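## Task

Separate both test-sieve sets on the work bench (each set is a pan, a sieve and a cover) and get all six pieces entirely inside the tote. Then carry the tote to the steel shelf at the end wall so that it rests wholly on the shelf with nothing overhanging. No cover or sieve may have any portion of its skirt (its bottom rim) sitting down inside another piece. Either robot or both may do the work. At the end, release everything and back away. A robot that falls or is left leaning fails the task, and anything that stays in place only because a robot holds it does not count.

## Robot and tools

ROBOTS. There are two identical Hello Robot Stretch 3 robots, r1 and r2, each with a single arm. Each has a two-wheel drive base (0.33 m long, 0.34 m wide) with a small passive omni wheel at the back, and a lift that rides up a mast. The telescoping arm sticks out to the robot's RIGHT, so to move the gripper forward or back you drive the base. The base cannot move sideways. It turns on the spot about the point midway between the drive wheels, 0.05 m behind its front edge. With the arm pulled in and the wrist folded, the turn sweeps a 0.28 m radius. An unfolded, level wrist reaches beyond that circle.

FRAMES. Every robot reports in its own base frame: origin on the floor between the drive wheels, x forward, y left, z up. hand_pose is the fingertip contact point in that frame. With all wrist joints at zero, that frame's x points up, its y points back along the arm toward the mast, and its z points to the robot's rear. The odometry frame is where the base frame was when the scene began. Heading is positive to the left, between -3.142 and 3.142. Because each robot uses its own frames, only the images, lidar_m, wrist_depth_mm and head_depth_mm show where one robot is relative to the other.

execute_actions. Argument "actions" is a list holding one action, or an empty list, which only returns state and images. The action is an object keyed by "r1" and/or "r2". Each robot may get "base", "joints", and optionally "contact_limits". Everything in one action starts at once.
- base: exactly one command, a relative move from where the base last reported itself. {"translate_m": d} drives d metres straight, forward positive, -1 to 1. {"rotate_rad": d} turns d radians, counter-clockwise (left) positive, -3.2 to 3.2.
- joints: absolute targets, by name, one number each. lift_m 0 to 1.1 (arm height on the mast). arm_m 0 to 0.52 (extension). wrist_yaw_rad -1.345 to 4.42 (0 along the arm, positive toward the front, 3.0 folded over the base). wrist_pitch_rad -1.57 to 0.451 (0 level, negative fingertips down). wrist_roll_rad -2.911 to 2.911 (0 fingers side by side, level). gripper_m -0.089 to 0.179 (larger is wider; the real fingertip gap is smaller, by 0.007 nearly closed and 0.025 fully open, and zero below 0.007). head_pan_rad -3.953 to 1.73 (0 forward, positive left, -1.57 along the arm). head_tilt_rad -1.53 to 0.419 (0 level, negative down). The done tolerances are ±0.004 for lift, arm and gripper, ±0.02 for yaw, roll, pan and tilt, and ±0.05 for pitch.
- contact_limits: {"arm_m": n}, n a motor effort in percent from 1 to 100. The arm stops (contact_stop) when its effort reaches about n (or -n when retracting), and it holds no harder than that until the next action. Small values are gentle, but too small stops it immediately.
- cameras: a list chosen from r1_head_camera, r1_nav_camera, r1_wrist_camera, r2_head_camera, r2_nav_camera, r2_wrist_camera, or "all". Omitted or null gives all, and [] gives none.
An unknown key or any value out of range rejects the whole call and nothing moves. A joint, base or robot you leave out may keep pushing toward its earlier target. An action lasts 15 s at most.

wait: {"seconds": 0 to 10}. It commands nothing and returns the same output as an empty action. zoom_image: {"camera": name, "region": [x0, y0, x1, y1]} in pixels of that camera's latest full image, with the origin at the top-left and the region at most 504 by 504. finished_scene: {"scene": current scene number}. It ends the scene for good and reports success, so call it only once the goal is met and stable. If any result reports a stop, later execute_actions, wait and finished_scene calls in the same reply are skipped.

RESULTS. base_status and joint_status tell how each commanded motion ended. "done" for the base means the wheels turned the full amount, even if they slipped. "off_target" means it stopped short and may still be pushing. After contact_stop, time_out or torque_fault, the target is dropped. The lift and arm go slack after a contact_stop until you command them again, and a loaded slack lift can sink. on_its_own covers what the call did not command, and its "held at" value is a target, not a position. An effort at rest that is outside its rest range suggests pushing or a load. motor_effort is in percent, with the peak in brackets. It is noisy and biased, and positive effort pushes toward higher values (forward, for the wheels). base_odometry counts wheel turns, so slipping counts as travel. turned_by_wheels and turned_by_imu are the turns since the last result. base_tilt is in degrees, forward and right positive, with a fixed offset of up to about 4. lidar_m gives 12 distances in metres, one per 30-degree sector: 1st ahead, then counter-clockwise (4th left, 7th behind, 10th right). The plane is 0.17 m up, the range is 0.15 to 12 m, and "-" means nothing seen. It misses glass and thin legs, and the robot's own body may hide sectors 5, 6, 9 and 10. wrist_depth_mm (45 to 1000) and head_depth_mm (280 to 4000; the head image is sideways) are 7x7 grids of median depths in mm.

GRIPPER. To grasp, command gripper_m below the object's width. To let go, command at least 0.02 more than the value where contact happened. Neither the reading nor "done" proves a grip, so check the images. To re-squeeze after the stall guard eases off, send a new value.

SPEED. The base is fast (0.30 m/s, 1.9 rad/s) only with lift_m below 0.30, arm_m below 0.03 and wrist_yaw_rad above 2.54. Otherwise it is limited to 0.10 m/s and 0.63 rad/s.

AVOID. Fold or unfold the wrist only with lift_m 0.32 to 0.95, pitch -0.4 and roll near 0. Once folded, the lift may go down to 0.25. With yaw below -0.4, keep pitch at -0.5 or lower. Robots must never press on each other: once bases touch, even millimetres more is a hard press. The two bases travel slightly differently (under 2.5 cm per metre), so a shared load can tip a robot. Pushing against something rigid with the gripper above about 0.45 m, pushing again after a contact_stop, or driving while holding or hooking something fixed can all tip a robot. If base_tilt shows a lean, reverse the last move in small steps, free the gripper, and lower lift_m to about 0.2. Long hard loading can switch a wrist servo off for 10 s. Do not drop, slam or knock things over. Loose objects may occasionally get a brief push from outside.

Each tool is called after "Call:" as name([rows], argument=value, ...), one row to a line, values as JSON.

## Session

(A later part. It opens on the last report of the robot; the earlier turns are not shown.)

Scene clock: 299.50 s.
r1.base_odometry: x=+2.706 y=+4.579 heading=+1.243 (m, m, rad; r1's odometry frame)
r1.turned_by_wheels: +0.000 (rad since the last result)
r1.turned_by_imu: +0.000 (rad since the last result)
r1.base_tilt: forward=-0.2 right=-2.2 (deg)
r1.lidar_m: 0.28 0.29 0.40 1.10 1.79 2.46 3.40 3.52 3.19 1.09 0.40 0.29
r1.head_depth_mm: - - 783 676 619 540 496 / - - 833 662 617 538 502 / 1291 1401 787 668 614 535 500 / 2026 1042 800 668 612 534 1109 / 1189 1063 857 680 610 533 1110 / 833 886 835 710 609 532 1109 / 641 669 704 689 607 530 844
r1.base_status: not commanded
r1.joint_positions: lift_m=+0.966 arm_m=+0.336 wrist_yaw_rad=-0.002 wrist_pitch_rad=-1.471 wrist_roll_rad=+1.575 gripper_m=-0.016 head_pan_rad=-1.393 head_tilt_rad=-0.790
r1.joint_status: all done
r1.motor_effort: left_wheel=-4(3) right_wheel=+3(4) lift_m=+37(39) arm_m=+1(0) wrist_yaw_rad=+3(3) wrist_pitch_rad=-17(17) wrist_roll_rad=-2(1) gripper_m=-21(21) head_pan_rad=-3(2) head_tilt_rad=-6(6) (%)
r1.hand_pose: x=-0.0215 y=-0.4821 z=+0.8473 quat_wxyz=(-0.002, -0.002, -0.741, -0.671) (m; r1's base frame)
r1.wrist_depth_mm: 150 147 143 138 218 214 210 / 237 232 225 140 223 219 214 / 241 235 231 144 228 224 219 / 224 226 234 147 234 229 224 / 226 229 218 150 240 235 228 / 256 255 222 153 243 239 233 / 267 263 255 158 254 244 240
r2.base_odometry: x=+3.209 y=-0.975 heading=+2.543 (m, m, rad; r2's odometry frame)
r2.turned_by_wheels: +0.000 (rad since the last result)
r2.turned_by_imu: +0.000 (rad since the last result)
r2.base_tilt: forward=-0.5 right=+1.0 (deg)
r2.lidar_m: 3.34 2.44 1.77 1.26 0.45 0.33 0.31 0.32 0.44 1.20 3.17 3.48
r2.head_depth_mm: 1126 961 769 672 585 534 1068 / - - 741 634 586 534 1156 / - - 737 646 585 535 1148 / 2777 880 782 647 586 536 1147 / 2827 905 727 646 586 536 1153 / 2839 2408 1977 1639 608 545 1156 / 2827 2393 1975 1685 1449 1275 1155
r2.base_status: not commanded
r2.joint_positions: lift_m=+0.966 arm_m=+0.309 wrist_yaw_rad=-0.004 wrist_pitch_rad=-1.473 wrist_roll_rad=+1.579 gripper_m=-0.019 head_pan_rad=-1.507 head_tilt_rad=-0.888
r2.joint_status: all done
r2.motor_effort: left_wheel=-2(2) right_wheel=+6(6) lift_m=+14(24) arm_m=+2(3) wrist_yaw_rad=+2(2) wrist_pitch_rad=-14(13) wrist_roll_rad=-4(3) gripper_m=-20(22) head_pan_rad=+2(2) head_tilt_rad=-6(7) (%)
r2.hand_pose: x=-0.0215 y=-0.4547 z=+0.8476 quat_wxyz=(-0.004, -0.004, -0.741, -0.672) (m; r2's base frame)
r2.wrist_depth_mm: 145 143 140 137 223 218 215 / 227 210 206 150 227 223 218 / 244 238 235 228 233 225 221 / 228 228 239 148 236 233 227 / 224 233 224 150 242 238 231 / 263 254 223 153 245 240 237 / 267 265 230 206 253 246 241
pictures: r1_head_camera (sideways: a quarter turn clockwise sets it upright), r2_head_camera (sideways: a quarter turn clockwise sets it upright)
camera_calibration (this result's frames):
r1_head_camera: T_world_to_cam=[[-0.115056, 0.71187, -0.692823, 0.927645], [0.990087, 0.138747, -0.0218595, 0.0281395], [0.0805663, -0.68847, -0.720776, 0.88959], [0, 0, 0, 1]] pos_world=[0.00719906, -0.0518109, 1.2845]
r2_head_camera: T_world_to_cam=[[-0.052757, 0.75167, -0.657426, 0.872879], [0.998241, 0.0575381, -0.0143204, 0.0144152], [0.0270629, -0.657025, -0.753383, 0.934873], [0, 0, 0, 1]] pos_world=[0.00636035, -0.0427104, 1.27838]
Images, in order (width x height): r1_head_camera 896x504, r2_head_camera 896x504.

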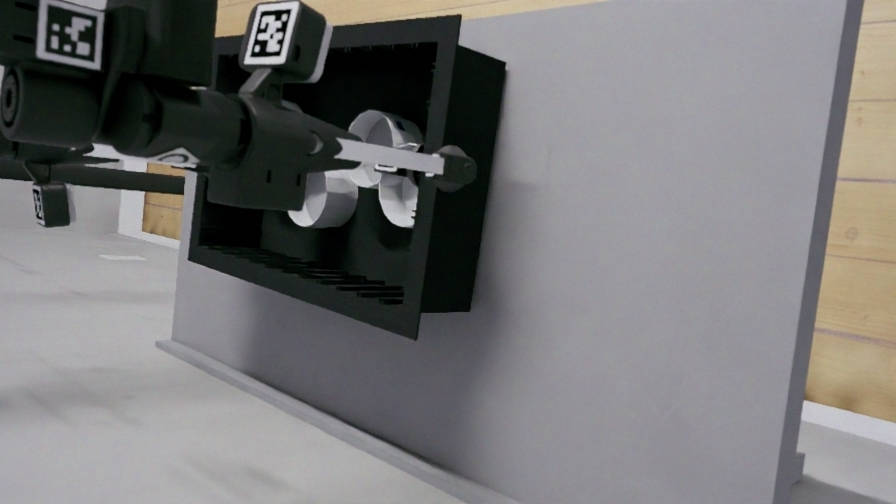

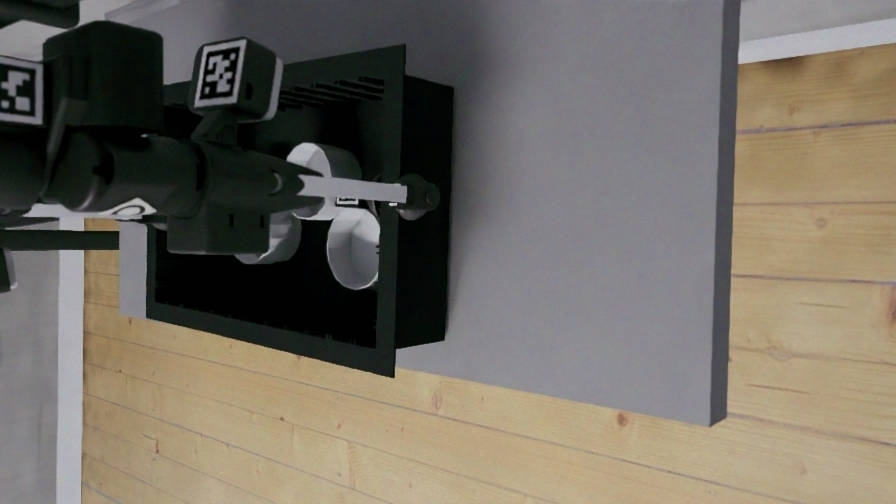

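Call:
execute_actions([
  {"r1":{"base":{"translate_m":0.015},"joints":{"lift_m":0.963}},"r2":{"base":{"translate_m":-0.013}}},
], cameras=[])

Call:
execute_actions([
  {"r1":{"joints":{"gripper_m":0.07}},"r2":{"joints":{"gripper_m":0.07}}},
], cameras=[])

Call:
execute_actions([
  {"r1":{"joints":{"lift_m":1.08}},"r2":{"joints":{"lift_m":1.08}}},
], cameras=[])

Call:
execute_actions([
  {"r1":{"joints":{"arm_m":0.02}},"r2":{"joints":{"arm_m":0.02}}},
], cameras=["r2_head_camera","r1_head_camera"])

Scene clock: 302.03 s.
r1.base_odometry: x=+2.711 y=+4.593 heading=+1.243 (m, m, rad; r1's odometry frame)
r1.turned_by_wheels: +0.000 (rad since the last result)
r1.turned_by_imu: -0.001 (rad since the last result)
r1.base_tilt: forward=-0.2 right=-2.3 (deg)
r1.lidar_m: 0.27 0.28 0.38 1.04 1.79 2.46 3.44 3.54 3.18 1.03 0.38 0.28
r1.head_depth_mm: - - 782 677 619 541 496 / - - 812 664 617 537 501 / 1285 1377 788 670 613 537 501 / 1924 1041 805 667 613 534 1115 / 1129 1043 859 680 611 534 1103 / 787 839 815 713 606 533 1094 / 606 636 664 674 608 531 802
r1.base_status: done
r1.joint_positions: lift_m=+0.963 arm_m=+0.336 wrist_yaw_rad=-0.003 wrist_pitch_rad=-1.471 wrist_roll_rad=+1.576 gripper_m=-0.016 head_pan_rad=-1.393 head_tilt_rad=-0.790
r1.joint_status: all done
r1.motor_effort: left_wheel=-3(2) right_wheel=+4(9) lift_m=+37(41) arm_m=+1(1) wrist_yaw_rad=+4(4) wrist_pitch_rad=-17(17) wrist_roll_rad=-2(2) gripper_m=-20(21) head_pan_rad=-3(3) head_tilt_rad=-5(5) (%)
r1.hand_pose: x=-0.0215 y=-0.4821 z=+0.8443 quat_wxyz=(-0.003, -0.003, -0.741, -0.671) (m; r1's base frame)
r1.wrist_depth_mm: 152 148 143 137 216 212 207 / 234 230 226 141 220 216 210 / 239 236 231 144 227 220 216 / 221 223 235 147 233 227 221 / 221 228 217 150 237 231 225 / 256 254 224 153 240 237 231 / 265 263 257 158 251 244 236
r2.base_odometry: x=+3.220 y=-0.982 heading=+2.543 (m, m, rad; r2's odometry frame)
r2.turned_by_wheels: +0.000 (rad since the last result)
r2.turned_by_imu: +0.000 (rad since the last result)
r2.base_tilt: forward=-0.5 right=+1.0 (deg)
r2.lidar_m: 3.34 2.44 1.77 1.21 0.43 0.31 0.30 0.31 0.43 1.15 3.16 3.46
r2.head_depth_mm: 1090 961 773 673 584 535 1061 / - - 741 634 585 535 1148 / - - 741 647 585 535 1152 / 2802 881 780 644 585 535 1156 / 2848 909 726 646 586 535 1153 / 2793 2411 1972 1604 586 536 1148 / 2868 2393 1980 1695 1452 1287 1157
r2.base_status: done
r2.joint_positions: lift_m=+0.966 arm_m=+0.309 wrist_yaw_rad=-0.004 wrist_pitch_rad=-1.473 wrist_roll_rad=+1.580 gripper_m=-0.019 head_pan_rad=-1.507 head_tilt_rad=-0.888
r2.joint_status: not commanded
r2.motor_effort: left_wheel=-3(7) right_wheel=+6(8) lift_m=+14(14) arm_m=+2(2) wrist_yaw_rad=+2(3) wrist_pitch_rad=-13(13) wrist_roll_rad=-3(4) gripper_m=-20(20) head_pan_rad=+2(3) head_tilt_rad=-7(7) (%)
r2.hand_pose: x=-0.0215 y=-0.4547 z=+0.8476 quat_wxyz=(-0.005, -0.005, -0.741, -0.672) (m; r2's base frame)
r2.wrist_depth_mm: 147 144 140 137 223 219 213 / 226 210 208 150 228 221 217 / 245 239 235 228 231 227 221 / 229 230 240 152 237 232 226 / 229 233 224 150 240 235 232 / 263 257 225 153 245 241 237 / 269 268 230 204 254 245 242
pictures: none
No camera images: the call's "cameras" was empty. Leave "cameras" out to get every camera's image.

Scene clock: 303.43 s.
r1.base_odometry: x=+2.711 y=+4.593 heading=+1.243 (m, m, rad; r1's odometry frame)
r1.turned_by_wheels: +0.000 (rad since the last result)
r1.turned_by_imu: +0.000 (rad since the last result)
r1.base_tilt: forward=-0.3 right=-2.1 (deg)
r1.lidar_m: 0.27 0.28 0.38 1.04 1.79 2.45 3.42 3.52 3.18 1.03 0.38 0.28
r1.head_depth_mm: - - 782 677 618 540 495 / - - 821 668 616 538 501 / 1286 1371 794 666 614 537 502 / 1911 1083 813 669 613 534 1111 / 1130 1037 857 680 611 534 1109 / 787 839 815 712 608 532 1095 / 606 633 665 675 606 531 802
r1.base_status: not commanded
r1.joint_positions: lift_m=+0.963 arm_m=+0.336 wrist_yaw_rad=-0.003 wrist_pitch_rad=-1.492 wrist_roll_rad=+1.576 gripper_m=+0.070 head_pan_rad=-1.393 head_tilt_rad=-0.790
r1.joint_status: all done
r1.motor_effort: left_wheel=-2(2) right_wheel=+3(4) lift_m=+37(37) arm_m=+1(1) wrist_yaw_rad=+4(4) wrist_pitch_rad=-5(17) wrist_roll_rad=-2(2) gripper_m=+1(82) head_pan_rad=-1(3) head_tilt_rad=-5(6) (%)
r1.hand_pose: x=-0.0215 y=-0.4767 z=+0.8444 quat_wxyz=(-0.003, -0.003, -0.734, -0.679) (m; r1's base frame)
r1.wrist_depth_mm: 152 148 144 140 216 214 210 / 235 231 227 143 221 219 214 / 238 236 233 147 228 225 220 / 224 226 236 150 234 231 227 / 223 225 219 154 239 233 231 / 260 255 223 158 - 240 236 / 269 263 259 163 252 244 241
r2.base_odometry: x=+3.220 y=-0.982 heading=+2.543 (m, m, rad; r2's odometry frame)
r2.turned_by_wheels: +0.000 (rad since the last result)
r2.turned_by_imu: +0.000 (rad since the last result)
r2.base_tilt: forward=-0.5 right=+1.1 (deg)
r2.lidar_m: 3.34 2.43 1.77 1.21 0.43 0.31 0.30 0.31 0.42 1.15 3.15 3.46
r2.head_depth_mm: 1080 962 773 660 582 535 1065 / - 866 751 634 584 534 1152 / - - 749 638 584 535 1151 / 2814 879 781 645 586 535 1152 / 2847 910 727 648 585 535 1152 / 2837 2415 1991 1611 587 535 1151 / 2847 2402 1978 1682 1463 1287 1150
r2.base_status: not commanded
r2.joint_positions: lift_m=+0.966 arm_m=+0.309 wrist_yaw_rad=-0.002 wrist_pitch_rad=-1.492 wrist_roll_rad=+1.575 gripper_m=+0.070 head_pan_rad=-1.507 head_tilt_rad=-0.888
r2.joint_status: all done
r2.motor_effort: left_wheel=-2(3) right_wheel=+4(6) lift_m=+14(14) arm_m=+3(3) wrist_yaw_rad=+1(3) wrist_pitch_rad=-4(13) wrist_roll_rad=-2(4) gripper_m=+1(77) head_pan_rad=+2(2) head_tilt_rad=-7(7) (%)
r2.hand_pose: x=-0.0215 y=-0.4498 z=+0.8476 quat_wxyz=(-0.002, -0.002, -0.734, -0.679) (m; r2's base frame)
r2.wrist_depth_mm: 152 149 147 146 225 221 217 / 239 218 205 148 228 224 221 / 248 246 240 152 234 229 226 / 231 233 244 239 240 236 231 / 230 236 246 246 242 240 235 / 266 259 231 248 - 244 243 / 271 268 235 175 255 248 246
pictures: none
No camera images: the call's "cameras" was empty. Leave "cameras" out to get every camera's image.

Scene clock: 305.33 s.
r1.base_odometry: x=+2.711 y=+4.593 heading=+1.243 (m, m, rad; r1's odometry frame)
r1.turned_by_wheels: +0.000 (rad since the last result)
r1.turned_by_imu: +0.000 (rad since the last result)
r1.base_tilt: forward=-0.4 right=-2.2 (deg)
r1.lidar_m: 0.27 0.28 0.38 1.04 1.79 2.46 3.43 3.55 3.17 1.03 0.38 0.28
r1.head_depth_mm: 2572 2689 805 674 618 539 495 / - 1059 852 670 616 539 502 / 2675 1090 833 666 614 538 502 / 2018 1080 812 668 614 535 1105 / 1130 1041 859 682 611 533 1111 / 791 834 813 712 609 531 1090 / 606 632 666 674 607 530 803
r1.base_status: not commanded
r1.joint_positions: lift_m=+1.080 arm_m=+0.336 wrist_yaw_rad=-0.003 wrist_pitch_rad=-1.493 wrist_roll_rad=+1.576 gripper_m=+0.070 head_pan_rad=-1.393 head_tilt_rad=-0.790
r1.joint_status: all done
r1.motor_effort: left_wheel=-1(2) right_wheel=+3(2) lift_m=+43(43) arm_m=+1(1) wrist_yaw_rad=+4(4) wrist_pitch_rad=-4(5) wrist_roll_rad=-2(2) gripper_m=-1(1) head_pan_rad=-2(3) head_tilt_rad=-5(6) (%)
r1.hand_pose: x=-0.0215 y=-0.4765 z=+0.9612 quat_wxyz=(-0.003, -0.003, -0.734, -0.679) (m; r1's base frame)
r1.wrist_depth_mm: - 343 337 331 327 319 315 / 317 296 301 256 330 326 323 / 361 353 346 340 340 331 333 / 351 344 342 348 346 340 339 / 360 365 340 358 355 346 352 / 385 377 368 369 - 359 651 / 306 304 301 325 377 369 511
r2.base_odometry: x=+3.220 y=-0.982 heading=+2.543 (m, m, rad; r2's odometry frame)
r2.turned_by_wheels: +0.000 (rad since the last result)
r2.turned_by_imu: +0.000 (rad since the last result)
r2.base_tilt: forward=-0.5 right=+1.0 (deg)
r2.lidar_m: 3.38 2.43 1.77 1.21 0.43 0.31 0.30 0.31 0.42 1.15 3.15 3.47
r2.head_depth_mm: - 962 790 657 585 533 1061 / 1855 848 751 634 584 534 1153 / - 866 748 639 584 535 1155 / 2822 881 793 645 585 535 1149 / 2835 911 727 647 586 537 1158 / 2849 2397 1970 1607 587 537 1153 / 2856 2385 1974 1672 1455 1278 1147
r2.base_status: not commanded
r2.joint_positions: lift_m=+1.080 arm_m=+0.309 wrist_yaw_rad=-0.002 wrist_pitch_rad=-1.492 wrist_roll_rad=+1.575 gripper_m=+0.070 head_pan_rad=-1.507 head_tilt_rad=-0.888
r2.joint_status: all done
r2.motor_effort: left_wheel=-1(1) right_wheel=+4(4) lift_m=+27(28) arm_m=+3(1) wrist_yaw_rad=+1(0) wrist_pitch_rad=-3(4) wrist_roll_rad=-2(2) gripper_m=+1(0) head_pan_rad=+2(2) head_tilt_rad=-7(7) (%)
r2.hand_pose: x=-0.0215 y=-0.4496 z=+0.9609 quat_wxyz=(-0.002, -0.002, -0.734, -0.679) (m; r2's base frame)
r2.wrist_depth_mm: 356 347 341 332 331 324 546 / 272 278 264 283 341 334 925 / 366 359 348 341 343 339 - / 350 348 354 357 353 350 - / 360 372 345 360 355 351 - / 380 382 357 371 - 360 - / 307 306 299 324 - - -
pictures: none
No camera images: the call's "cameras" was empty. Leave "cameras" out to get every camera's image.

Scene clock: 308.87 s.
r1.base_odometry: x=+2.711 y=+4.593 heading=+1.243 (m, m, rad; r1's odometry frame)
r1.turned_by_wheels: +0.000 (rad since the last result)
r1.turned_by_imu: -0.001 (rad since the last result)
r1.base_tilt: forward=-0.1 right=-2.1 (deg)
r1.lidar_m: 0.27 0.28 0.38 1.04 1.80 2.46 3.39 3.55 3.17 1.03 0.38 0.28
r1.head_depth_mm: - - - - - 531 495 / 2701 2802 - - - - 807 / 2661 1095 830 - - 526 496 / 1999 1091 813 750 - 531 1111 / 1129 1043 860 682 610 535 1107 / 789 837 815 712 610 532 1103 / 605 633 665 676 606 530 806
r1.base_status: not commanded
r1.joint_positions: lift_m=+1.080 arm_m=+0.020 wrist_yaw_rad=-0.001 wrist_pitch_rad=-1.493 wrist_roll_rad=+1.576 gripper_m=+0.070 head_pan_rad=-1.393 head_tilt_rad=-0.790
r1.joint_status: all done
r1.motor_effort: left_wheel=-2(1) right_wheel=+2(2) lift_m=+43(43) arm_m=-2(1) wrist_yaw_rad=+2(4) wrist_pitch_rad=-4(5) wrist_roll_rad=-2(2) gripper_m=+1(1) head_pan_rad=-3(2) head_tilt_rad=-6(6) (%)
r1.hand_pose: x=-0.0215 y=-0.1607 z=+0.9612 quat_wxyz=(-0.002, -0.003, -0.734, -0.680) (m; r1's base frame)
r1.wrist_depth_mm: - 345 344 - - - - / 350 351 345 - - - - / 365 359 352 - - - - / 371 369 359 - - - - / 380 377 364 - - - - / 388 385 377 714 - 749 740 / 404 396 394 539 535 560 562
r2.base_odometry: x=+3.220 y=-0.982 heading=+2.543 (m, m, rad; r2's odometry frame)
r2.turned_by_wheels: +0.000 (rad since the last result)
r2.turned_by_imu: +0.001 (rad since the last result)
r2.base_tilt: forward=-0.5 right=+1.1 (deg)
r2.lidar_m: 3.37 2.44 1.77 1.21 0.43 0.31 0.30 0.31 0.42 1.15 3.17 3.47
r2.head_depth_mm: - - - - 575 535 1064 / - - - - - 535 1148 / 2837 856 - - - 531 1117 / 2755 882 791 - 564 536 1150 / 2831 908 714 647 576 536 1148 / 2855 2433 1988 1599 586 537 1151 / 2806 2432 1992 1682 1447 1289 1156
r2.base_status: not commanded
r2.joint_positions: lift_m=+1.080 arm_m=+0.020 wrist_yaw_rad=+0.000 wrist_pitch_rad=-1.493 wrist_roll_rad=+1.573 gripper_m=+0.070 head_pan_rad=-1.507 head_tilt_rad=-0.889
r2.joint_status: all done
r2.motor_effort: left_wheel=-2(2) right_wheel=+3(3) lift_m=+26(27) arm_m=-5(6) wrist_yaw_rad=+0(1) wrist_pitch_rad=-3(4) wrist_roll_rad=-1(2) gripper_m=+0(0) head_pan_rad=+2(2) head_tilt_rad=-6(7) (%)
r2.hand_pose: x=-0.0215 y=-0.1608 z=+0.9609 quat_wxyz=(-0.001, -0.001, -0.734, -0.679) (m; r2's base frame)
r2.wrist_depth_mm: 354 350 342 579 572 565 561 / 362 358 348 918 882 940 956 / 337 363 356 - - - - / 347 370 363 - - - - / 348 378 377 - - - - / 344 388 376 - - - - / - - - - - - -
pictures: r1_head_camera (sideways: a quarter turn clockwise sets it upright), r2_head_camera (sideways: a quarter turn clockwise sets it upright)
camera_calibration (this result's frames):
r1_head_camera: T_world_to_cam=[[-0.11504, 0.711877, -0.692818, 0.927638], [0.99009, 0.138725, -0.0218597, 0.0281398], [0.08055, -0.688467, -0.720781, 0.889596], [0, 0, 0, 1]] pos_world=[0.00719787, -0.0518108, 1.2845]
r2_head_camera: T_world_to_cam=[[-0.0528424, 0.751843, -0.657221, 0.872612], [0.998235, 0.0576401, -0.0143221, 0.0144174], [0.0271144, -0.656818, -0.753562, 0.935106], [0, 0, 0, 1]] pos_world=[0.00636414, -0.042704, 1.27837]
Images, in order (width x height): r1_head_camera 896x504, r2_head_camera 896x504.

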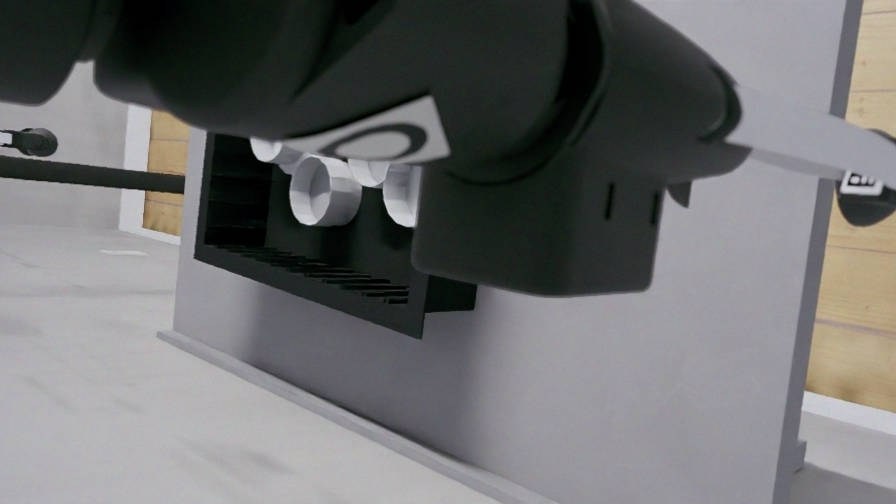

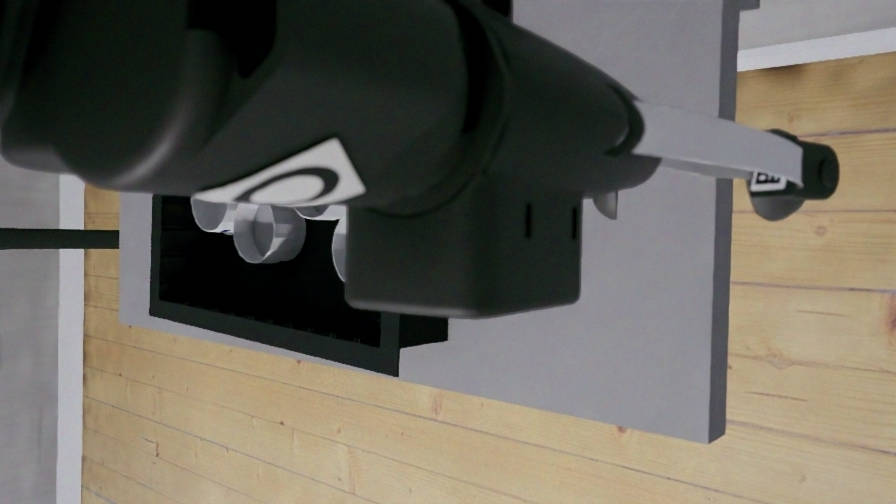

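Call:
finished_scene(scene=1)

The scene is finished: the task was done.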